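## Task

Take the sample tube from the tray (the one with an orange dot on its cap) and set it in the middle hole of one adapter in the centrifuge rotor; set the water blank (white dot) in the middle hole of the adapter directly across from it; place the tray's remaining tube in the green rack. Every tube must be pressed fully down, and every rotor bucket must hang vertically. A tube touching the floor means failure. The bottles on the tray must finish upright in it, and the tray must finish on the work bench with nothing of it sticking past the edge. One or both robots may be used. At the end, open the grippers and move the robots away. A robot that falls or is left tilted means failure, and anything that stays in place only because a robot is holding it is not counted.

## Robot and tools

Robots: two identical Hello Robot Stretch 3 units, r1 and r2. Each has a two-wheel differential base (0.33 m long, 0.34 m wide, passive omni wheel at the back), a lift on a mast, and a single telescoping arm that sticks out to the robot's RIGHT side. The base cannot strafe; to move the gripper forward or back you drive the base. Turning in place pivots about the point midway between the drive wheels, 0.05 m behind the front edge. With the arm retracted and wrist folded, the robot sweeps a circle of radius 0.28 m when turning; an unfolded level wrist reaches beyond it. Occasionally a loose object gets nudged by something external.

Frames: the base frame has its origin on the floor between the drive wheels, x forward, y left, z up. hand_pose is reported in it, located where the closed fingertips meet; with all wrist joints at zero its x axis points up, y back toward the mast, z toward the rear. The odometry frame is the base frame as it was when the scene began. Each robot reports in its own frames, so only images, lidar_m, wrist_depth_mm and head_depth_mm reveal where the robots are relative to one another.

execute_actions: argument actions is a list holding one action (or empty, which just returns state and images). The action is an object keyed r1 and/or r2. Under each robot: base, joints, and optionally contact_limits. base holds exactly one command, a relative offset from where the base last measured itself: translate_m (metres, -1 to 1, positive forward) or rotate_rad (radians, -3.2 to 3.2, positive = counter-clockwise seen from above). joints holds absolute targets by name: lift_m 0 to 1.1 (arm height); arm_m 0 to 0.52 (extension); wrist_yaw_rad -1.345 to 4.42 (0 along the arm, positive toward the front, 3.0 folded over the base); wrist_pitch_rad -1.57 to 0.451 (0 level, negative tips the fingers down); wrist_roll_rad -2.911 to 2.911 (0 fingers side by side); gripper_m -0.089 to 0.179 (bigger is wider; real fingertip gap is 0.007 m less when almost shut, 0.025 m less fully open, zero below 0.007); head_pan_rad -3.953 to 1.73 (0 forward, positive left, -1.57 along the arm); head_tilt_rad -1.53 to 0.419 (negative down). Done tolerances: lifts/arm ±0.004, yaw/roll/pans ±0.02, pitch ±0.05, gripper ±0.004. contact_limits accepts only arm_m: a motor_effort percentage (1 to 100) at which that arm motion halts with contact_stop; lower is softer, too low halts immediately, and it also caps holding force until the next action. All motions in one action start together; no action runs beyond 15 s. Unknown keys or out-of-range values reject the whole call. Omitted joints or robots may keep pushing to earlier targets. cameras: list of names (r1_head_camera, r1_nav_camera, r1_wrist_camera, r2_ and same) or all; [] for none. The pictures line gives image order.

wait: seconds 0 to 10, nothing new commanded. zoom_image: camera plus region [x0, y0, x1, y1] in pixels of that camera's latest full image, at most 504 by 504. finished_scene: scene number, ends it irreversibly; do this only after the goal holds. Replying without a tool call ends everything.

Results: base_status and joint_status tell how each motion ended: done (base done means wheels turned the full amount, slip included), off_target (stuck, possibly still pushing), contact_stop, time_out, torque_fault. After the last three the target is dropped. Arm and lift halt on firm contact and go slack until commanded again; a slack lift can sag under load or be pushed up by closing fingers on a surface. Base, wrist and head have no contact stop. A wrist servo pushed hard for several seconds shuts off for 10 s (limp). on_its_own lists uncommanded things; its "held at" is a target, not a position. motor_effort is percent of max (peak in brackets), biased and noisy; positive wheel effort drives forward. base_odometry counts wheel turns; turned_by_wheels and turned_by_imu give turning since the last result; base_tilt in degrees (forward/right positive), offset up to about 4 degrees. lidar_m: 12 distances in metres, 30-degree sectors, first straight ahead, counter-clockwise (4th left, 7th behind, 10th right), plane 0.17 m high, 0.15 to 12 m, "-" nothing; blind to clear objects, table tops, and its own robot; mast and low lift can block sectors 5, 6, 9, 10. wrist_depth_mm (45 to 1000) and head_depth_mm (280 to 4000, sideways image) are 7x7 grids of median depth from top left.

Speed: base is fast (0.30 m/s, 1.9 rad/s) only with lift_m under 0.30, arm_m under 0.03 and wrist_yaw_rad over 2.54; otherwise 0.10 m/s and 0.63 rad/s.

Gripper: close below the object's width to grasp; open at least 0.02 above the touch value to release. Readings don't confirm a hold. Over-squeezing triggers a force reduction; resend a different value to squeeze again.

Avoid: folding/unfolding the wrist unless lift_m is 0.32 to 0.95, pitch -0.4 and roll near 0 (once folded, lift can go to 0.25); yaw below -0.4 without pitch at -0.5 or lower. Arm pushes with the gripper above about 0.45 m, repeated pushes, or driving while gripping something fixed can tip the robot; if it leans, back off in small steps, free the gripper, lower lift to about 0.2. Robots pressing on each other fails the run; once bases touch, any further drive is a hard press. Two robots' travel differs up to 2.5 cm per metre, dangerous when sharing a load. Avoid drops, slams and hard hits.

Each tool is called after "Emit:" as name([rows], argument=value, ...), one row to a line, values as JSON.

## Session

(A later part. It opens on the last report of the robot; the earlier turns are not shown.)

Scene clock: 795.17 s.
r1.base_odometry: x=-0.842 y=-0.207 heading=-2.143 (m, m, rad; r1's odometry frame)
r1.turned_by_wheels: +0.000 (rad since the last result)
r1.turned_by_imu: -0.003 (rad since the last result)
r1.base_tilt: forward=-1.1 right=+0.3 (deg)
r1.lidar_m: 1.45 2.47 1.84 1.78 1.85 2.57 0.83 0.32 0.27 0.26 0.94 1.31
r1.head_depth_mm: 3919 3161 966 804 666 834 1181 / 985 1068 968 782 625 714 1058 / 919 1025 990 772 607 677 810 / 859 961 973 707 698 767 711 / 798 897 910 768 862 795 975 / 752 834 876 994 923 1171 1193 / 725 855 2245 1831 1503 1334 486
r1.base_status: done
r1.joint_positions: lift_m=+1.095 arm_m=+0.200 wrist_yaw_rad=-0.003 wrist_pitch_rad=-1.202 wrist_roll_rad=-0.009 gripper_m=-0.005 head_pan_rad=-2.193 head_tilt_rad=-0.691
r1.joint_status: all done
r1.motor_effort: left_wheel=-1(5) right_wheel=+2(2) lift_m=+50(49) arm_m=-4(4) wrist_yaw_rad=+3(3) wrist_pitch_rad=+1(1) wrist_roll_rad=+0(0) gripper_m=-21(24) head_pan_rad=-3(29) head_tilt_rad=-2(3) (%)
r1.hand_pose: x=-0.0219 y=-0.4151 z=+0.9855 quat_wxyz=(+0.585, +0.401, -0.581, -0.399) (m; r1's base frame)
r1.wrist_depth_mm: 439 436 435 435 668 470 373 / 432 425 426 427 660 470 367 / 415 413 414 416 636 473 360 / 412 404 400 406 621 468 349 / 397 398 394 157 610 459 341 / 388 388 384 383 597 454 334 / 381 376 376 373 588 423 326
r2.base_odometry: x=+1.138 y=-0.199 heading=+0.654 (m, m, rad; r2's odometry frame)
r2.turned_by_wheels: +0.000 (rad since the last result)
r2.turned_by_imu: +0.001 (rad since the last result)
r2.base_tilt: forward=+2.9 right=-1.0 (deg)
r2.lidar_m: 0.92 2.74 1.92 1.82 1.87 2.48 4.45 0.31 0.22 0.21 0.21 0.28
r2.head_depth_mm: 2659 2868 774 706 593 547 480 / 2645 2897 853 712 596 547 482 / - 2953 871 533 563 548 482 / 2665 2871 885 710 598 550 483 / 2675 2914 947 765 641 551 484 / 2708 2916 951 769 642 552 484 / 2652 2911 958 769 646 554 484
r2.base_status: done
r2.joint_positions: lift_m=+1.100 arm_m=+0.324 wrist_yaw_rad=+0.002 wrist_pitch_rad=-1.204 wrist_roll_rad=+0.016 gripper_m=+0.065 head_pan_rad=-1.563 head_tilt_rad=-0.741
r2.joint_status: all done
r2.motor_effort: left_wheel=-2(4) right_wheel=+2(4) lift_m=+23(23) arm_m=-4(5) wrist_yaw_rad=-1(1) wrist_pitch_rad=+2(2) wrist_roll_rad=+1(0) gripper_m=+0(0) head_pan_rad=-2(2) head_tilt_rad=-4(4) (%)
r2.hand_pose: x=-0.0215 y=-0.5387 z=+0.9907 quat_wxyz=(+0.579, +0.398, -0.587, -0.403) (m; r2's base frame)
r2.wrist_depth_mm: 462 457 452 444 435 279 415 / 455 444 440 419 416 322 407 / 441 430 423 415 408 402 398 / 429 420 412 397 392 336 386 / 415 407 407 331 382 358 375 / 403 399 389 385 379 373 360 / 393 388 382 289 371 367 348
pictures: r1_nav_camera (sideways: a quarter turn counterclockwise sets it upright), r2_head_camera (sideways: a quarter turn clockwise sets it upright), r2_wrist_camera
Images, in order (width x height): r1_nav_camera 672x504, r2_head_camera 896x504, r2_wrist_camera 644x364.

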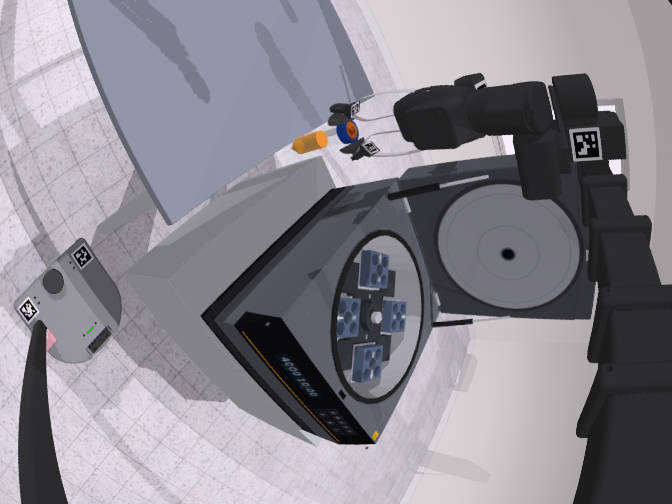

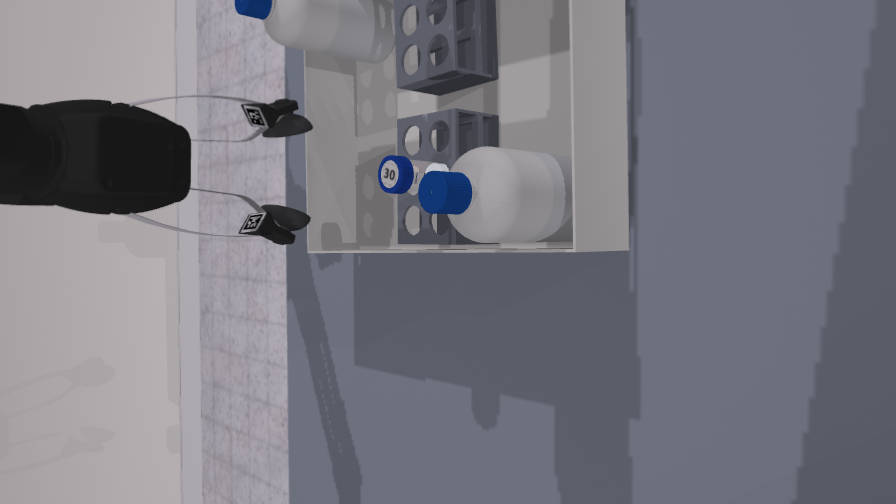

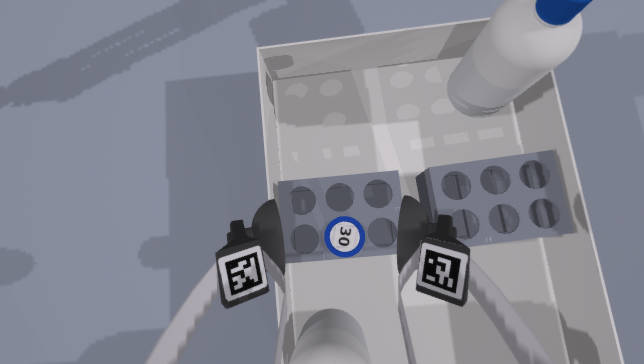

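Emit:
execute_actions([
  {"r1": {"base": {"translate_m": -0.2}, "joints": {"arm_m": 0.3, "head_pan_rad": -1.75, "head_tilt_rad": -0.75}}, "r2": {"base": {"translate_m": -0.003}, "joints": {"arm_m": 0.322, "lift_m": 0.986}}},
], cameras=["r2_wrist_camera", "r2_head_camera"])

Scene clock: 828.03 s.
r1.base_odometry: x=-0.734 y=-0.039 heading=-2.143 (m, m, rad; r1's odometry frame)
r1.turned_by_wheels: +0.000 (rad since the last result)
r1.turned_by_imu: -0.001 (rad since the last result)
r1.base_tilt: forward=-1.0 right=+0.3 (deg)
r1.lidar_m: 1.65 2.49 1.84 1.78 1.85 2.57 3.44 0.31 0.23 0.22 0.33 1.30
r1.head_depth_mm: 744 853 891 733 567 550 700 / 734 843 886 762 572 540 675 / 724 827 854 758 570 531 664 / 713 806 814 686 616 721 683 / - 2543 749 1025 874 760 684 / 2650 2670 2156 1728 1479 1332 1168 / 2630 2725 2044 1294 1428 1320 1171
r1.base_status: done
r1.joint_positions: lift_m=+1.095 arm_m=+0.300 wrist_yaw_rad=-0.003 wrist_pitch_rad=-1.203 wrist_roll_rad=-0.009 gripper_m=-0.005 head_pan_rad=-1.757 head_tilt_rad=-0.740
r1.joint_status: all done
r1.motor_effort: left_wheel=-2(7) right_wheel=+2(3) lift_m=+50(50) arm_m=+3(3) wrist_yaw_rad=+3(3) wrist_pitch_rad=+1(1) wrist_roll_rad=+0(0) gripper_m=-23(22) head_pan_rad=+3(24) head_tilt_rad=-3(8) (%)
r1.hand_pose: x=-0.0218 y=-0.5144 z=+0.9855 quat_wxyz=(+0.585, +0.401, -0.581, -0.399) (m; r1's base frame)
r1.wrist_depth_mm: 433 436 - - 375 374 376 / 427 425 - 658 369 463 455 / 417 415 - 635 361 403 422 / 407 407 - 626 356 416 415 / 395 398 - 157 413 404 386 / 389 390 - 599 403 379 392 / 381 380 - 583 329 371 384
r2.base_odometry: x=+1.135 y=-0.200 heading=+0.654 (m, m, rad; r2's odometry frame)
r2.turned_by_wheels: +0.000 (rad since the last result)
r2.turned_by_imu: -0.001 (rad since the last result)
r2.base_tilt: forward=+2.8 right=-1.0 (deg)
r2.lidar_m: 0.92 2.72 1.92 1.82 1.87 2.48 4.46 0.31 0.22 0.21 0.21 0.28
r2.head_depth_mm: - 2763 770 705 594 547 480 / - - 872 707 594 549 480 / 2636 - 872 530 565 549 482 / 2663 2928 911 723 598 550 482 / 2668 2908 946 765 641 550 483 / 2683 2980 948 766 640 552 484 / 2719 2880 957 769 644 554 485
r2.base_status: done
r2.joint_positions: lift_m=+0.986 arm_m=+0.322 wrist_yaw_rad=+0.002 wrist_pitch_rad=-1.204 wrist_roll_rad=+0.016 gripper_m=+0.065 head_pan_rad=-1.563 head_tilt_rad=-0.741
r2.joint_status: all done
r2.motor_effort: left_wheel=-2(8) right_wheel=+1(3) lift_m=+17(16) arm_m=-4(5) wrist_yaw_rad=-1(1) wrist_pitch_rad=+2(2) wrist_roll_rad=+1(1) gripper_m=+0(0) head_pan_rad=-2(3) head_tilt_rad=-4(4) (%)
r2.hand_pose: x=-0.0215 y=-0.5367 z=+0.8771 quat_wxyz=(+0.579, +0.398, -0.587, -0.403) (m; r2's base frame)
r2.wrist_depth_mm: 333 324 314 309 306 265 236 / 323 317 306 303 299 292 273 / 314 308 299 294 291 253 236 / 303 297 273 257 265 221 217 / 295 290 287 159 270 238 240 / 288 284 276 270 268 264 260 / 279 277 270 265 261 259 256
pictures: r2_head_camera (sideways: a quarter turn clockwise sets it upright), r2_wrist_camera
Images, in order (width x height): r2_head_camera 896x504, r2_wrist_camera 644x364.

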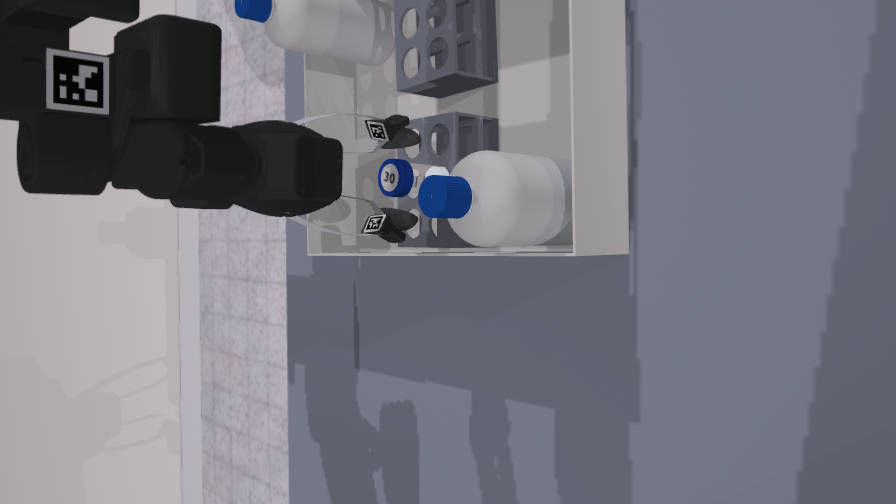

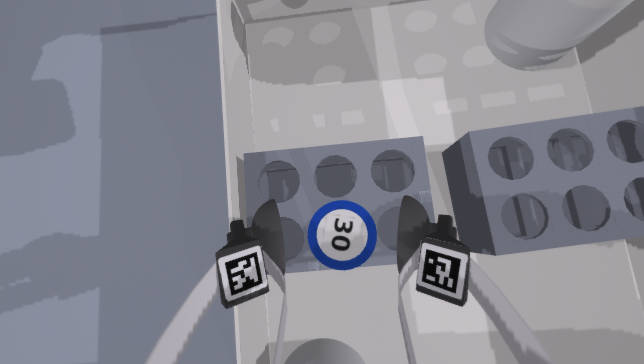

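Emit:
execute_actions([
  {"r1": {"base": {"translate_m": -0.2}, "joints": {"head_pan_rad": -1.57, "head_tilt_rad": -0.75}}, "r2": {"joints": {"gripper_m": -0.01}}},
], cameras=["r1_head_camera", "r1_wrist_camera", "r2_wrist_camera"])

Scene clock: 835.13 s.
r1.base_odometry: x=-0.625 y=+0.129 heading=-2.143 (m, m, rad; r1's odometry frame)
r1.turned_by_wheels: +0.000 (rad since the last result)
r1.turned_by_imu: -0.001 (rad since the last result)
r1.base_tilt: forward=-1.0 right=+0.2 (deg)
r1.lidar_m: 1.85 2.48 1.84 1.78 1.86 2.57 3.23 0.31 0.23 0.22 0.23 0.32
r1.head_depth_mm: 697 791 847 746 643 518 586 / 697 794 866 730 645 516 596 / - 819 841 749 641 515 605 / 705 803 814 757 616 519 614 / 706 792 812 724 568 522 619 / 2723 2731 2175 1001 579 523 659 / 2766 2733 2107 1428 1455 756 683
r1.base_status: done
r1.joint_positions: lift_m=+1.095 arm_m=+0.300 wrist_yaw_rad=-0.003 wrist_pitch_rad=-1.203 wrist_roll_rad=-0.009 gripper_m=-0.005 head_pan_rad=-1.577 head_tilt_rad=-0.740
r1.joint_status: all done
r1.motor_effort: left_wheel=-2(6) right_wheel=+2(3) lift_m=+50(49) arm_m=+3(3) wrist_yaw_rad=+2(2) wrist_pitch_rad=+1(1) wrist_roll_rad=+0(0) gripper_m=-22(24) head_pan_rad=+4(14) head_tilt_rad=-2(4) (%)
r1.hand_pose: x=-0.0218 y=-0.5144 z=+0.9855 quat_wxyz=(+0.585, +0.401, -0.581, -0.399) (m; r1's base frame)
r1.wrist_depth_mm: 518 - 384 382 380 379 375 / - - 372 424 459 430 368 / - - 369 412 429 412 383 / - - 363 416 415 414 409 / - - 348 157 386 405 404 / - - 345 392 403 380 385 / - 721 331 393 391 365 365
r2.base_odometry: x=+1.135 y=-0.200 heading=+0.654 (m, m, rad; r2's odometry frame)
r2.turned_by_wheels: +0.000 (rad since the last result)
r2.turned_by_imu: -0.001 (rad since the last result)
r2.base_tilt: forward=+2.9 right=-1.0 (deg)
r2.lidar_m: 0.92 2.73 1.92 1.83 1.88 2.48 4.46 0.31 0.22 0.21 0.21 0.28
r2.head_depth_mm: - 2789 766 706 593 547 479 / - - 870 710 594 547 481 / 2614 - - 522 564 548 481 / 2674 2919 942 726 597 550 482 / 2658 2917 948 764 641 551 484 / 2680 2938 949 767 642 552 485 / 2679 2934 957 768 645 553 485
r2.base_status: not commanded
r2.joint_positions: lift_m=+0.986 arm_m=+0.322 wrist_yaw_rad=+0.002 wrist_pitch_rad=-1.204 wrist_roll_rad=+0.016 gripper_m=-0.009 head_pan_rad=-1.563 head_tilt_rad=-0.741
r2.joint_status: all done
r2.motor_effort: left_wheel=-2(2) right_wheel=+1(1) lift_m=+16(17) arm_m=-3(3) wrist_yaw_rad=-1(1) wrist_pitch_rad=+2(2) wrist_roll_rad=+1(1) gripper_m=-21(93) head_pan_rad=-2(2) head_tilt_rad=-4(4) (%)
r2.hand_pose: x=-0.0215 y=-0.5367 z=+0.8771 quat_wxyz=(+0.579, +0.398, -0.587, -0.403) (m; r2's base frame)
r2.wrist_depth_mm: 329 327 313 309 307 266 236 / 320 315 307 304 298 291 273 / 311 308 300 295 290 254 237 / 303 299 265 258 267 221 218 / 295 290 285 157 273 241 241 / 286 283 279 271 269 265 261 / 280 277 267 266 263 259 254
pictures: r1_head_camera (sideways: a quarter turn clockwise sets it upright), r1_wrist_camera, r2_wrist_camera
Images, in order (width x height): r1_head_camera 896x504, r1_wrist_camera 644x364, r2_wrist_camera 644x364.

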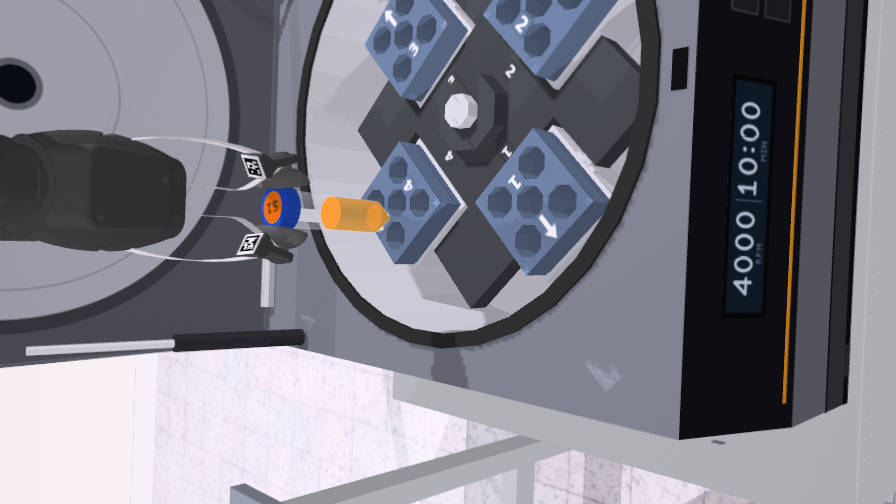

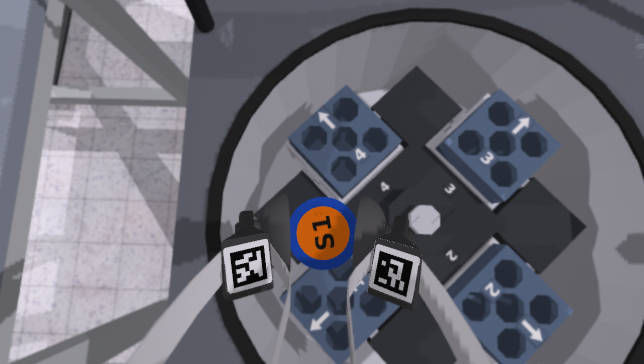

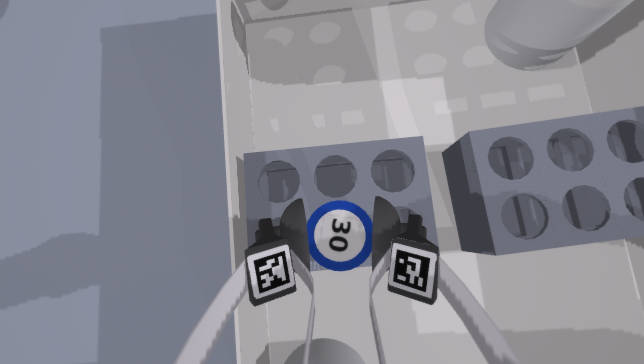

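Emit:
zoom_image(camera="r1_wrist_camera", region=[240, 60, 440, 280])

Region (240, 60, 440, 280) of r1_wrist_camera's 644x364 image, scaled by 2.291; it fills the left 458 columns of this view, and the rest is white.

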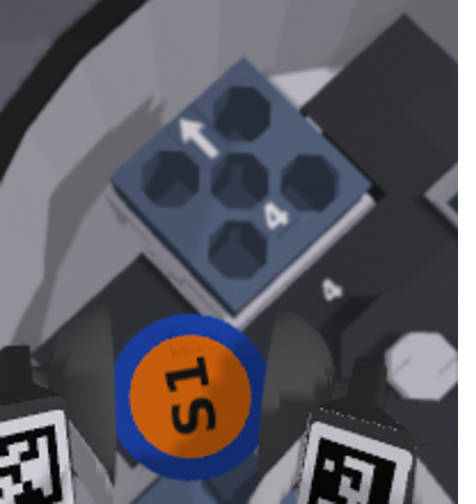

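Emit:
execute_actions([
  {"r1": {"base": {"translate_m": -0.022}, "joints": {"arm_m": 0.411, "lift_m": 1.03}}, "r2": {"joints": {"lift_m": 1.1}}},
], cameras=["r1_head_camera", "r1_wrist_camera", "r2_head_camera"])

Scene clock: 860.40 s.
r1.base_odometry: x=-0.613 y=+0.148 heading=-2.144 (m, m, rad; r1's odometry frame)
r1.turned_by_wheels: +0.000 (rad since the last result)
r1.turned_by_imu: -0.001 (rad since the last result)
r1.base_tilt: forward=-1.0 right=+0.3 (deg)
r1.lidar_m: 1.87 2.49 1.84 1.78 1.86 2.57 3.21 0.31 0.23 0.22 0.23 0.31
r1.head_depth_mm: 694 793 843 746 635 516 586 / 719 796 864 747 645 517 595 / - 819 853 739 635 516 604 / 703 818 829 739 623 518 613 / 706 804 810 769 567 520 621 / 2612 2640 2193 684 567 523 625 / 2742 2763 2195 1428 926 719 678
r1.base_status: done
r1.joint_positions: lift_m=+1.030 arm_m=+0.411 wrist_yaw_rad=-0.003 wrist_pitch_rad=-1.203 wrist_roll_rad=-0.009 gripper_m=-0.005 head_pan_rad=-1.577 head_tilt_rad=-0.740
r1.joint_status: all done
r1.motor_effort: left_wheel=-2(6) right_wheel=+2(3) lift_m=+25(45) arm_m=+3(3) wrist_yaw_rad=+2(2) wrist_pitch_rad=+1(1) wrist_roll_rad=+0(0) gripper_m=-23(23) head_pan_rad=+3(2) head_tilt_rad=-3(3) (%)
r1.hand_pose: x=-0.0218 y=-0.6253 z=+0.9214 quat_wxyz=(+0.585, +0.401, -0.581, -0.400) (m; r1's base frame)
r1.wrist_depth_mm: 503 309 300 307 304 301 300 / - 303 303 301 301 299 297 / - 299 296 339 375 334 291 / - 292 293 411 354 362 313 / - 285 320 156 346 318 324 / - 279 335 334 331 319 348 / - 271 332 330 306 330 327
r2.base_odometry: x=+1.135 y=-0.200 heading=+0.654 (m, m, rad; r2's odometry frame)
r2.turned_by_wheels: +0.000 (rad since the last result)
r2.turned_by_imu: -0.001 (rad since the last result)
r2.base_tilt: forward=+2.8 right=-0.9 (deg)
r2.lidar_m: 0.92 2.72 1.92 1.83 1.87 2.47 4.44 0.31 0.22 0.21 0.21 0.28
r2.head_depth_mm: 2644 2895 766 705 593 545 479 / 2620 2884 861 709 594 547 480 / - 2810 833 536 564 550 482 / 2669 2880 917 727 598 549 482 / 2658 2883 946 765 640 552 484 / 2643 2913 952 769 642 552 485 / 2667 2916 952 768 647 555 486
r2.base_status: not commanded
r2.joint_positions: lift_m=+1.100 arm_m=+0.322 wrist_yaw_rad=+0.002 wrist_pitch_rad=-1.204 wrist_roll_rad=+0.016 gripper_m=-0.009 head_pan_rad=-1.563 head_tilt_rad=-0.741
r2.joint_status: all done
r2.motor_effort: left_wheel=-2(2) right_wheel=+1(2) lift_m=+23(24) arm_m=-4(3) wrist_yaw_rad=-1(2) wrist_pitch_rad=+2(2) wrist_roll_rad=+1(1) gripper_m=-20(20) head_pan_rad=-2(3) head_tilt_rad=-4(4) (%)
r2.hand_pose: x=-0.0215 y=-0.5366 z=+0.9906 quat_wxyz=(+0.579, +0.398, -0.587, -0.404) (m; r2's base frame)
r2.wrist_depth_mm: 462 454 449 437 398 278 422 / 455 448 432 422 420 329 411 / 437 432 424 416 409 399 399 / 430 419 413 396 392 338 389 / 414 412 403 157 365 358 375 / 403 400 393 383 375 375 359 / 393 388 380 310 372 362 345
pictures: r1_head_camera (sideways: a quarter turn clockwise sets it upright), r1_wrist_camera, r2_head_camera (sideways: a quarter turn clockwise sets it upright)
Images, in order (width x height): r1_head_camera 896x504, r1_wrist_camera 644x364, r2_head_camera 896x504.

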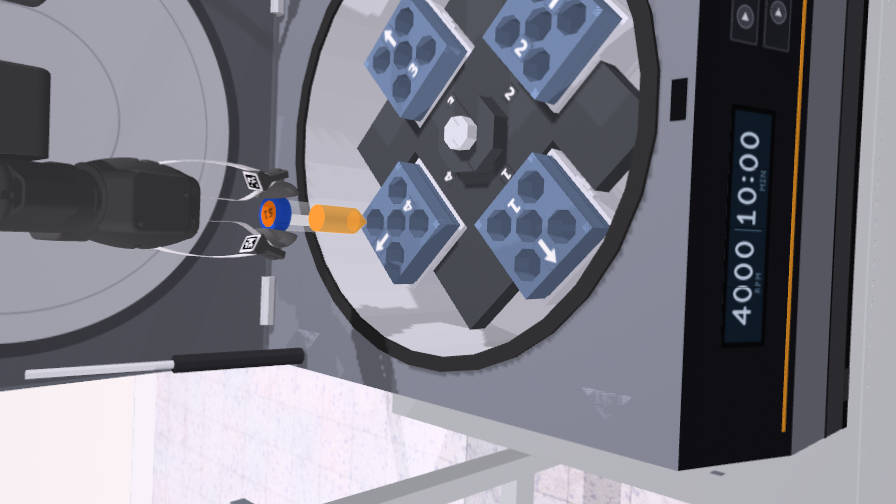

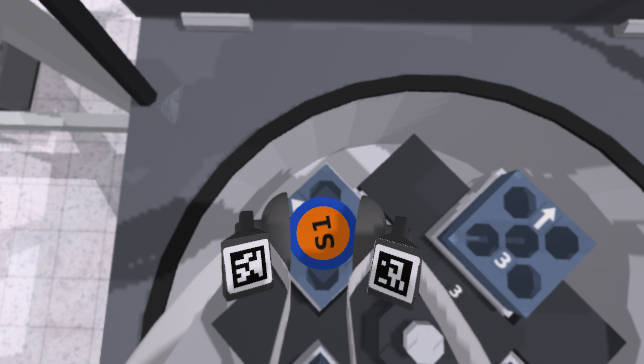

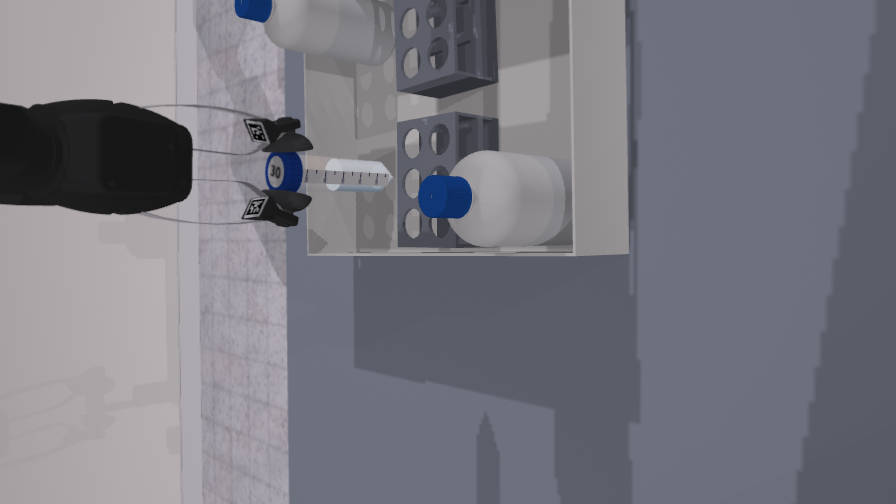

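Emit:
execute_actions(actions=[])

Scene clock: 890.17 s.
r1.base_odometry: x=-0.613 y=+0.148 heading=-2.144 (m, m, rad; r1's odometry frame)
r1.turned_by_wheels: +0.000 (rad since the last result)
r1.turned_by_imu: -0.001 (rad since the last result)
r1.base_tilt: forward=-1.1 right=+0.2 (deg)
r1.lidar_m: 1.87 2.50 1.84 1.78 1.86 2.58 3.22 0.31 0.23 0.22 0.23 0.31
r1.head_depth_mm: 697 793 843 744 635 517 588 / 719 794 867 750 645 516 594 / - 817 854 738 636 516 603 / 701 819 827 739 621 519 613 / 704 807 810 770 568 520 618 / 2650 2661 2150 685 569 523 628 / 2780 2761 2169 1426 927 717 681
r1.base_status: done
r1.joint_positions: lift_m=+1.030 arm_m=+0.411 wrist_yaw_rad=-0.003 wrist_pitch_rad=-1.203 wrist_roll_rad=-0.009 gripper_m=-0.005 head_pan_rad=-1.577 head_tilt_rad=-0.740
r1.joint_status: all done
r1.motor_effort: left_wheel=-2(6) right_wheel=+2(3) lift_m=+26(45) arm_m=+3(3) wrist_yaw_rad=+2(2) wrist_pitch_rad=+1(1) wrist_roll_rad=+0(0) gripper_m=-23(23) head_pan_rad=+3(2) head_tilt_rad=-2(3) (%)
r1.hand_pose: x=-0.0218 y=-0.6253 z=+0.9214 quat_wxyz=(+0.585, +0.401, -0.581, -0.400) (m; r1's base frame)
r1.wrist_depth_mm: 501 312 302 306 305 301 298 / - 306 306 303 301 298 296 / - 300 296 338 375 335 292 / - 291 293 415 349 366 315 / - 285 320 157 344 318 321 / - 277 335 333 329 318 346 / - 273 330 327 308 328 328
r2.base_odometry: x=+1.135 y=-0.200 heading=+0.654 (m, m, rad; r2's odometry frame)
r2.turned_by_wheels: +0.000 (rad since the last result)
r2.turned_by_imu: +0.000 (rad since the last result)
r2.base_tilt: forward=+2.9 right=-1.0 (deg)
r2.lidar_m: 0.92 2.73 1.92 1.83 1.87 2.48 4.44 0.31 0.22 0.21 0.21 0.28
r2.head_depth_mm: 2646 2875 770 705 594 547 478 / 2660 2916 862 711 595 548 480 / - 2800 833 537 564 549 482 / 2664 2929 913 729 597 550 483 / 2665 2887 946 767 642 552 484 / 2633 2932 953 768 641 553 484 / 2698 2890 952 768 645 553 486
r2.base_status: not commanded
r2.joint_positions: lift_m=+1.100 arm_m=+0.322 wrist_yaw_rad=+0.002 wrist_pitch_rad=-1.204 wrist_roll_rad=+0.016 gripper_m=-0.009 head_pan_rad=-1.563 head_tilt_rad=-0.741
r2.joint_status: all done
r2.motor_effort: left_wheel=-2(2) right_wheel=+1(2) lift_m=+23(24) arm_m=-4(3) wrist_yaw_rad=-1(2) wrist_pitch_rad=+2(2) wrist_roll_rad=+1(1) gripper_m=-20(20) head_pan_rad=-2(3) head_tilt_rad=-4(4) (%)
r2.hand_pose: x=-0.0215 y=-0.5366 z=+0.9906 quat_wxyz=(+0.579, +0.398, -0.587, -0.404) (m; r2's base frame)
r2.wrist_depth_mm: 465 456 448 443 401 277 419 / 452 444 435 422 416 329 409 / 436 432 423 413 409 396 401 / 427 417 415 398 391 336 384 / 413 408 404 157 366 357 374 / 403 398 395 380 379 373 358 / 395 390 380 309 372 366 347
pictures: r1_head_camera (sideways: a quarter turn clockwise sets it upright), r1_nav_camera (sideways: a quarter turn counterclockwise sets it upright), r1_wrist_camera, r2_head_camera (sideways: a quarter turn clockwise sets it upright), r2_nav_camera (sideways: a quarter turn counterclockwise sets it upright), r2_wrist_camera
Images, in order (width x height): r1_head_camera 896x504, r1_nav_camera 672x504, r1_wrist_camera 644x364, r2_head_camera 896x504, r2_nav_camera 672x504, r2_wrist_camera 644x364.

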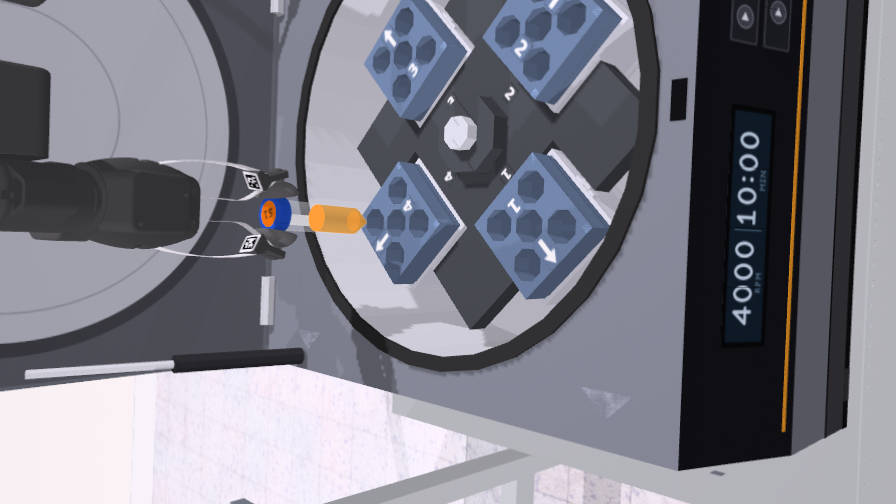

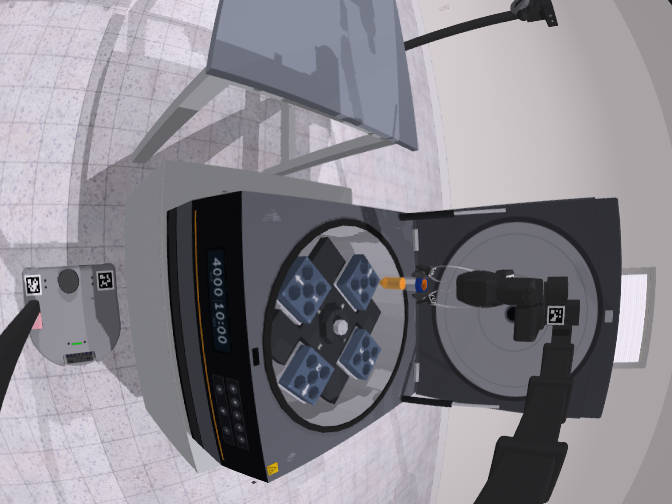

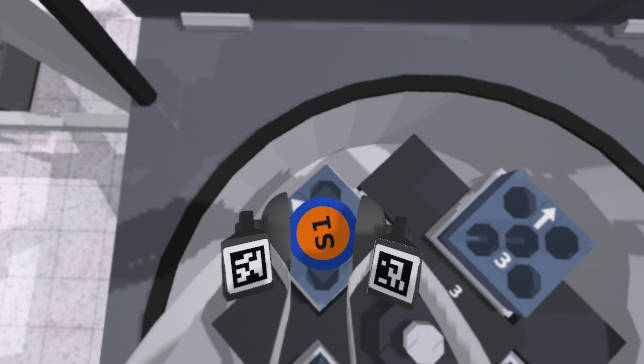

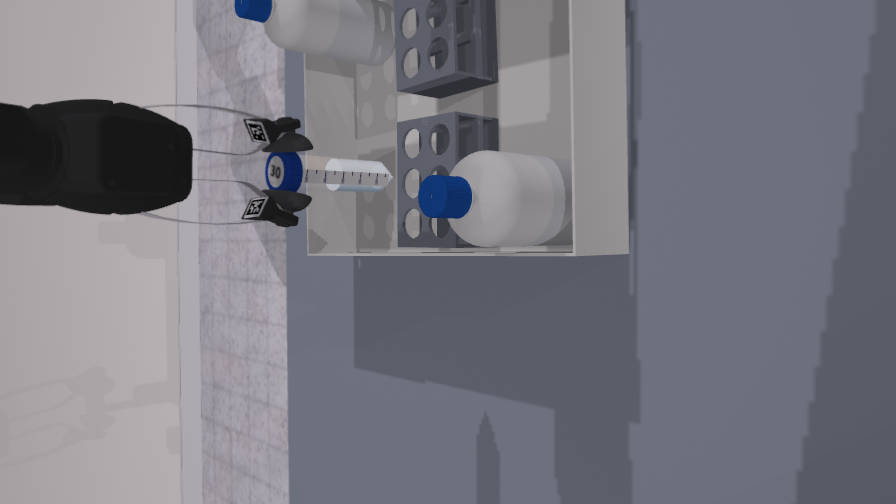

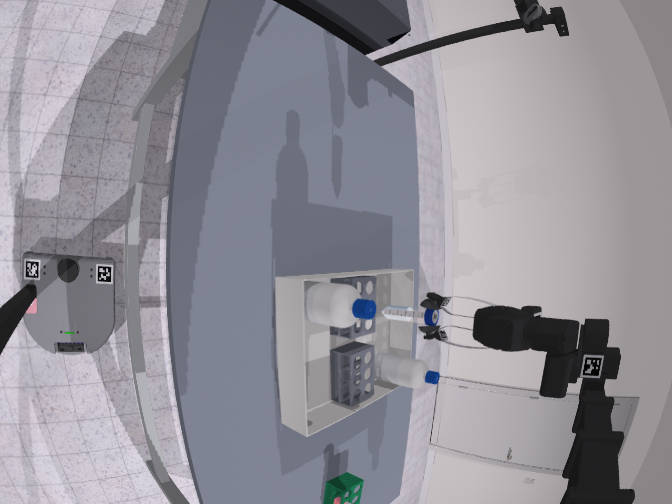

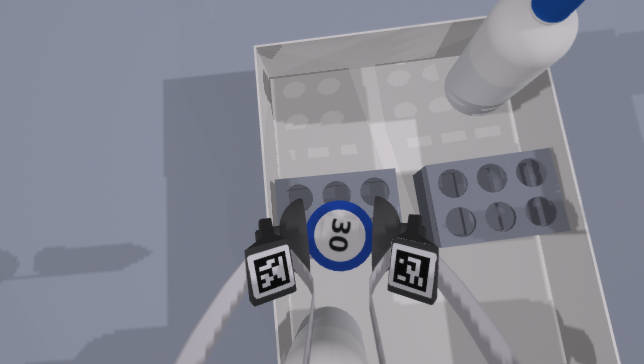

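Emit:
zoom_image(camera="r1_wrist_camera", region=[200, 120, 620, 364])

Emit:
zoom_image(camera="r1_head_camera", region=[220, 120, 520, 320])

Region (200, 120, 620, 364) of r1_wrist_camera's 644x364 image, scaled by 1.200; it fills the top 293 rows of this view, and the rest is white.

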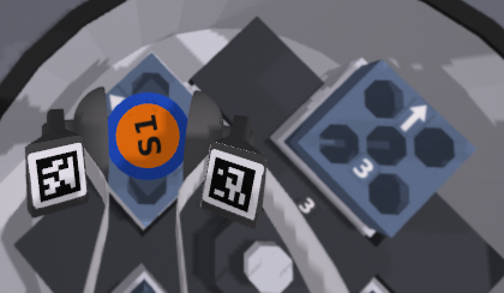

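Region (220, 120, 520, 320) of r1_head_camera's 896x504 image, scaled by 1.680, with more detail than that image has.

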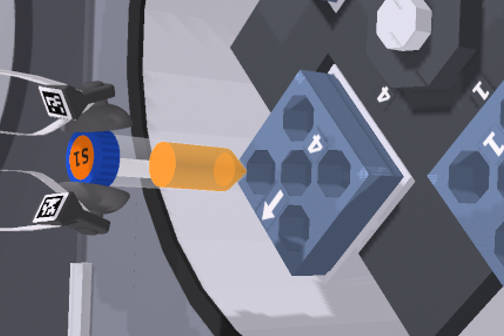

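Emit:
execute_actions([
  {"r1": {"joints": {"lift_m": 0.995}}, "r2": {"base": {"translate_m": 0.25}}},
], cameras=["r1_head_camera", "r1_wrist_camera", "r2_wrist_camera", "r2_head_camera"])

Scene clock: 934.37 s.
r1.base_odometry: x=-0.613 y=+0.148 heading=-2.144 (m, m, rad; r1's odometry frame)
r1.turned_by_wheels: +0.000 (rad since the last result)
r1.turned_by_imu: -0.001 (rad since the last result)
r1.base_tilt: forward=-1.1 right=+0.3 (deg)
r1.lidar_m: 1.87 2.49 1.84 1.78 1.86 2.57 3.21 0.31 0.23 0.22 0.23 0.31
r1.head_depth_mm: 710 797 849 746 634 516 587 / - 797 862 749 644 515 597 / - 814 868 737 635 516 604 / 697 804 838 740 624 519 612 / 708 805 811 770 569 519 619 / 2630 2645 2169 685 567 522 629 / 2729 2702 2173 1420 930 715 680
r1.base_status: not commanded
r1.joint_positions: lift_m=+0.995 arm_m=+0.411 wrist_yaw_rad=-0.003 wrist_pitch_rad=-1.203 wrist_roll_rad=-0.009 gripper_m=-0.005 head_pan_rad=-1.577 head_tilt_rad=-0.740
r1.joint_status: all done
r1.motor_effort: left_wheel=-2(2) right_wheel=+2(2) lift_m=+26(26) arm_m=+3(3) wrist_yaw_rad=+2(2) wrist_pitch_rad=+1(1) wrist_roll_rad=+0(0) gripper_m=-23(23) head_pan_rad=+4(3) head_tilt_rad=-3(2) (%)
r1.hand_pose: x=-0.0218 y=-0.6253 z=+0.8864 quat_wxyz=(+0.585, +0.401, -0.581, -0.400) (m; r1's base frame)
r1.wrist_depth_mm: 487 272 271 273 268 266 266 / - 266 265 265 270 262 261 / - 262 260 339 364 336 266 / - 254 286 321 313 313 299 / - 248 319 157 307 284 284 / - 244 305 299 300 294 296 / - 239 296 295 274 292 289
r2.base_odometry: x=+1.334 y=-0.048 heading=+0.654 (m, m, rad; r2's odometry frame)
r2.turned_by_wheels: +0.000 (rad since the last result)
r2.turned_by_imu: +0.000 (rad since the last result)
r2.base_tilt: forward=+2.9 right=-1.0 (deg)
r2.lidar_m: 0.88 2.74 1.93 1.84 1.89 2.50 0.93 0.29 0.21 0.20 0.20 0.27
r2.head_depth_mm: 2626 2906 906 735 634 546 480 / 2634 2886 920 757 638 548 480 / - 2798 852 759 638 549 481 / 2653 2926 942 762 640 551 482 / 2691 2891 945 765 642 551 483 / 2671 2927 951 769 643 553 484 / 2659 2886 957 768 646 553 485
r2.base_status: done
r2.joint_positions: lift_m=+1.100 arm_m=+0.322 wrist_yaw_rad=+0.002 wrist_pitch_rad=-1.204 wrist_roll_rad=+0.016 gripper_m=-0.009 head_pan_rad=-1.563 head_tilt_rad=-0.741
r2.joint_status: not commanded
r2.motor_effort: left_wheel=-2(3) right_wheel=+1(4) lift_m=+23(23) arm_m=-4(4) wrist_yaw_rad=-1(2) wrist_pitch_rad=+2(2) wrist_roll_rad=+1(1) gripper_m=-20(19) head_pan_rad=-2(3) head_tilt_rad=-4(4) (%)
r2.hand_pose: x=-0.0215 y=-0.5366 z=+0.9906 quat_wxyz=(+0.579, +0.398, -0.587, -0.404) (m; r2's base frame)
r2.wrist_depth_mm: 463 458 448 442 432 427 390 / 452 443 438 427 421 406 408 / 440 432 423 419 408 393 397 / 425 419 414 406 402 365 328 / 415 411 402 157 388 354 341 / 401 397 389 388 379 367 368 / 397 389 382 378 371 345 275
pictures: r1_head_camera (sideways: a quarter turn clockwise sets it upright), r1_wrist_camera, r2_head_camera (sideways: a quarter turn clockwise sets it upright), r2_wrist_camera
Images, in order (width x height): r1_head_camera 896x504, r1_wrist_camera 644x364, r2_head_camera 896x504, r2_wrist_camera 644x364.

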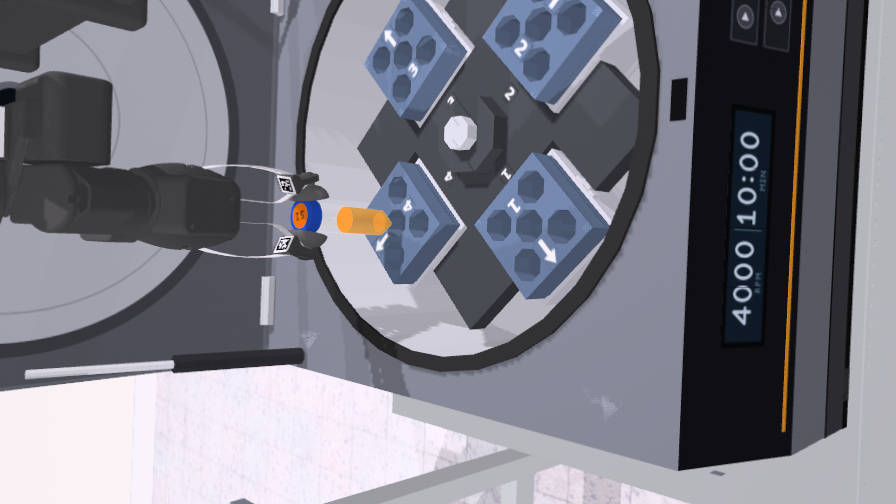

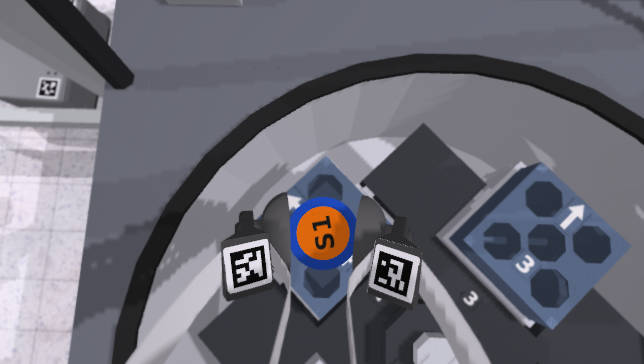

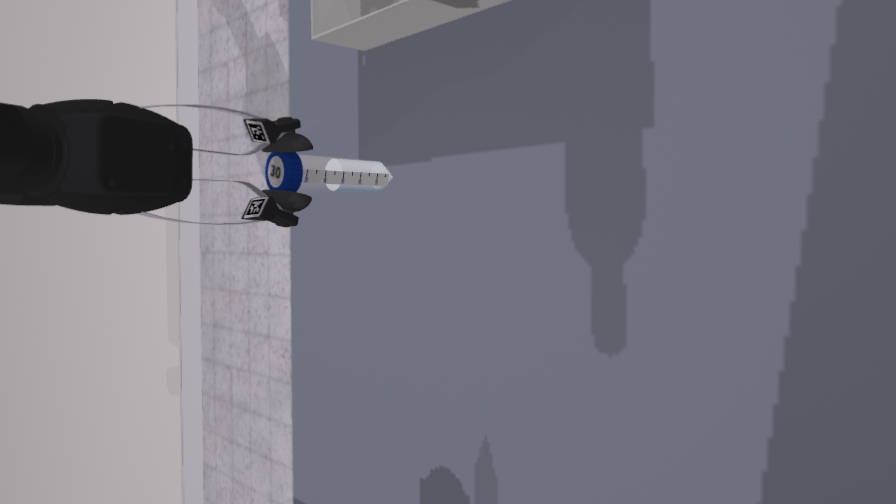

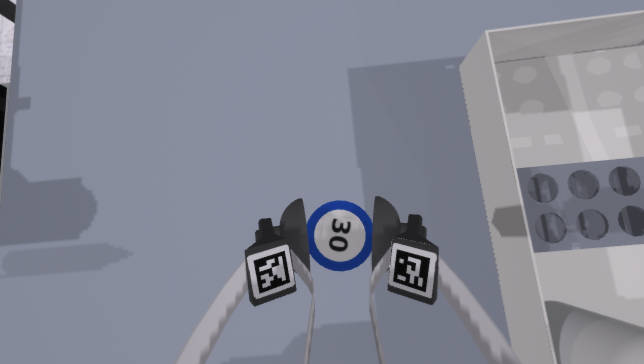

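Emit:
zoom_image(camera="r1_wrist_camera", region=[220, 140, 430, 340])

Emit:
zoom_image(camera="r1_head_camera", region=[260, 140, 480, 300])

Region (220, 140, 430, 340) of r1_wrist_camera's 644x364 image, scaled by 2.400; it fills the top 480 rows of this view, and the rest is white.

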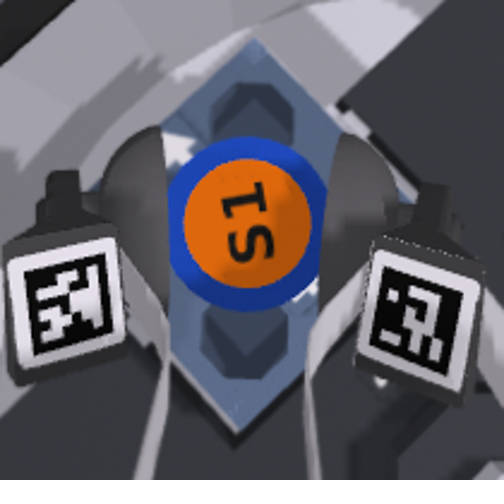

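Region (260, 140, 480, 300) of r1_head_camera's 896x504 image, scaled by 2.291, with more detail than that image has; it fills the top 367 rows of this view, and the rest is white.

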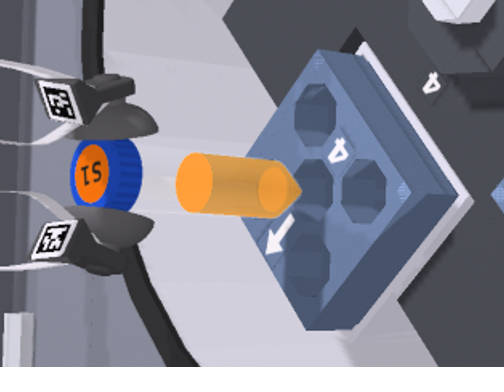

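Emit:
execute_actions([
  {"r1": {"joints": {"lift_m": 0.96}}, "r2": {"base": {"rotate_rad": 0.06}, "joints": {"arm_m": 0.0, "wrist_yaw_rad": 1.57, "head_pan_rad": -0.2, "head_tilt_rad": -0.5}}},
], cameras=["r1_head_camera", "r1_wrist_camera", "r2_nav_camera", "r2_head_camera"])

Scene clock: 958.73 s.
r1.base_odometry: x=-0.613 y=+0.148 heading=-2.144 (m, m, rad; r1's odometry frame)
r1.turned_by_wheels: +0.000 (rad since the last result)
r1.turned_by_imu: -0.001 (rad since the last result)
r1.base_tilt: forward=-1.1 right=+0.2 (deg)
r1.lidar_m: 1.87 2.49 1.84 1.78 1.86 2.57 3.21 0.31 0.23 0.22 0.23 0.32
r1.head_depth_mm: - 799 840 748 633 517 585 / - 811 866 751 645 516 595 / - 814 867 738 634 516 603 / 703 803 838 737 624 518 612 / 706 805 809 770 567 521 620 / 2683 2637 2184 683 567 521 626 / 2755 2710 2192 1419 929 717 681
r1.base_status: not commanded
r1.joint_positions: lift_m=+0.960 arm_m=+0.411 wrist_yaw_rad=-0.003 wrist_pitch_rad=-1.203 wrist_roll_rad=-0.009 gripper_m=-0.005 head_pan_rad=-1.577 head_tilt_rad=-0.740
r1.joint_status: all done
r1.motor_effort: left_wheel=-2(2) right_wheel=+2(2) lift_m=+25(28) arm_m=+3(3) wrist_yaw_rad=+3(3) wrist_pitch_rad=+1(1) wrist_roll_rad=+1(0) gripper_m=-24(24) head_pan_rad=+2(2) head_tilt_rad=-2(2) (%)
r1.hand_pose: x=-0.0218 y=-0.6253 z=+0.8514 quat_wxyz=(+0.585, +0.401, -0.581, -0.400) (m; r1's base frame)
r1.wrist_depth_mm: 222 236 231 231 229 229 227 / 953 227 228 229 271 255 223 / 929 222 223 333 338 330 266 / - 216 285 262 278 276 271 / 216 215 315 157 272 255 249 / 212 222 286 251 267 262 239 / 206 218 261 262 242 259 257
r2.base_odometry: x=+1.334 y=-0.048 heading=+0.713 (m, m, rad; r2's odometry frame)
r2.turned_by_wheels: +0.060 (rad since the last result)
r2.turned_by_imu: +0.059 (rad since the last result)
r2.base_tilt: forward=+2.8 right=-1.2 (deg)
r2.lidar_m: 1.09 2.58 1.90 1.84 1.91 2.64 0.73 0.27 0.20 0.20 0.20 0.28
r2.head_depth_mm: 542 581 634 709 801 872 545 / 671 688 707 729 955 927 573 / 944 972 1009 1357 1299 1397 1305 / 3575 3895 3807 2620 1986 1585 1341 / 3513 3851 3788 2619 1987 1589 1340 / 3492 3795 3787 2616 1989 1593 1338 / 3435 3742 3867 2612 1994 1609 1343
r2.base_status: done
r2.joint_positions: lift_m=+1.100 arm_m=+0.000 wrist_yaw_rad=+1.568 wrist_pitch_rad=-1.204 wrist_roll_rad=+0.016 gripper_m=-0.009 head_pan_rad=-0.207 head_tilt_rad=-0.508
r2.joint_status: all done
r2.motor_effort: left_wheel=-2(9) right_wheel=+1(4) lift_m=+23(23) arm_m=-3(4) wrist_yaw_rad=+2(4) wrist_pitch_rad=+2(3) wrist_roll_rad=+0(1) gripper_m=-19(20) head_pan_rad=+2(31) head_tilt_rad=+4(22) (%)
r2.hand_pose: x=+0.0479 y=-0.1458 z=+0.9906 quat_wxyz=(+0.695, +0.696, -0.135, +0.122) (m; r2's base frame)
r2.wrist_depth_mm: - - - - 432 431 419 / - - - - 425 417 413 / - - - - 412 403 395 / - - - - 402 394 388 / - - - 157 390 387 382 / - - - 384 379 375 372 / - - - - 371 366 359
pictures: r1_head_camera (sideways: a quarter turn clockwise sets it upright), r1_wrist_camera, r2_head_camera (sideways: a quarter turn clockwise sets it upright), r2_nav_camera (sideways: a quarter turn counterclockwise sets it upright)
Images, in order (width x height): r1_head_camera 896x504, r1_wrist_camera 644x364, r2_head_camera 896x504, r2_nav_camera 672x504.

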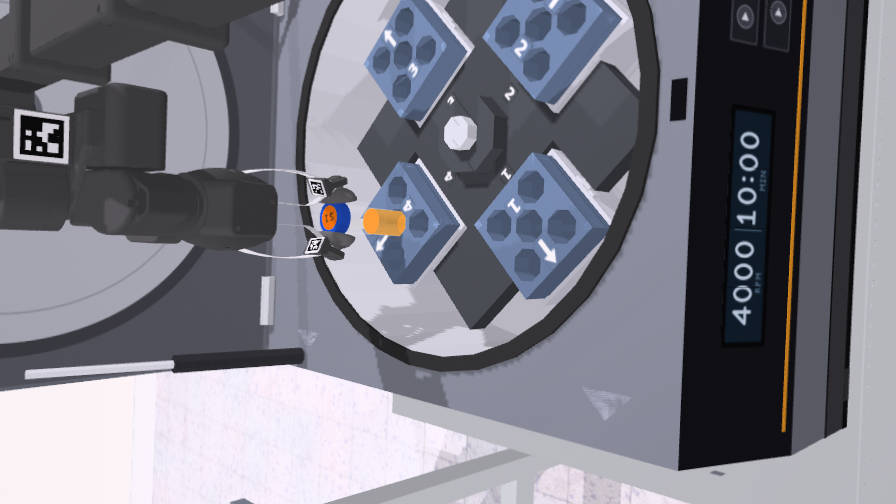

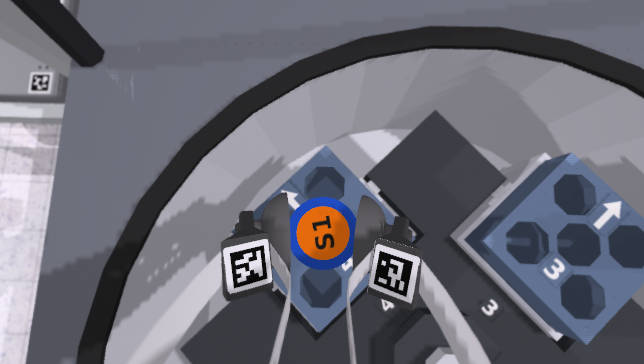

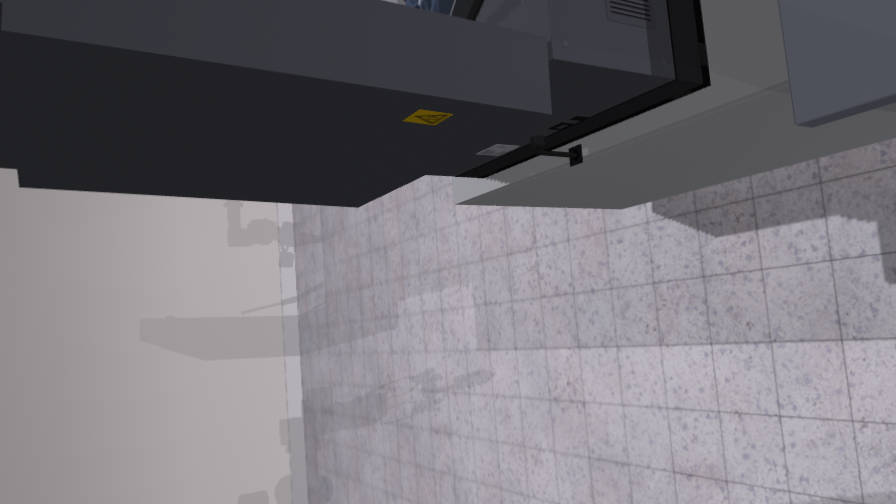

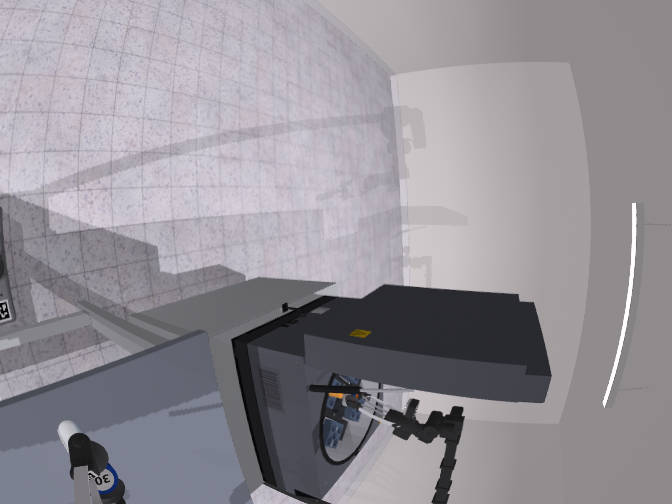

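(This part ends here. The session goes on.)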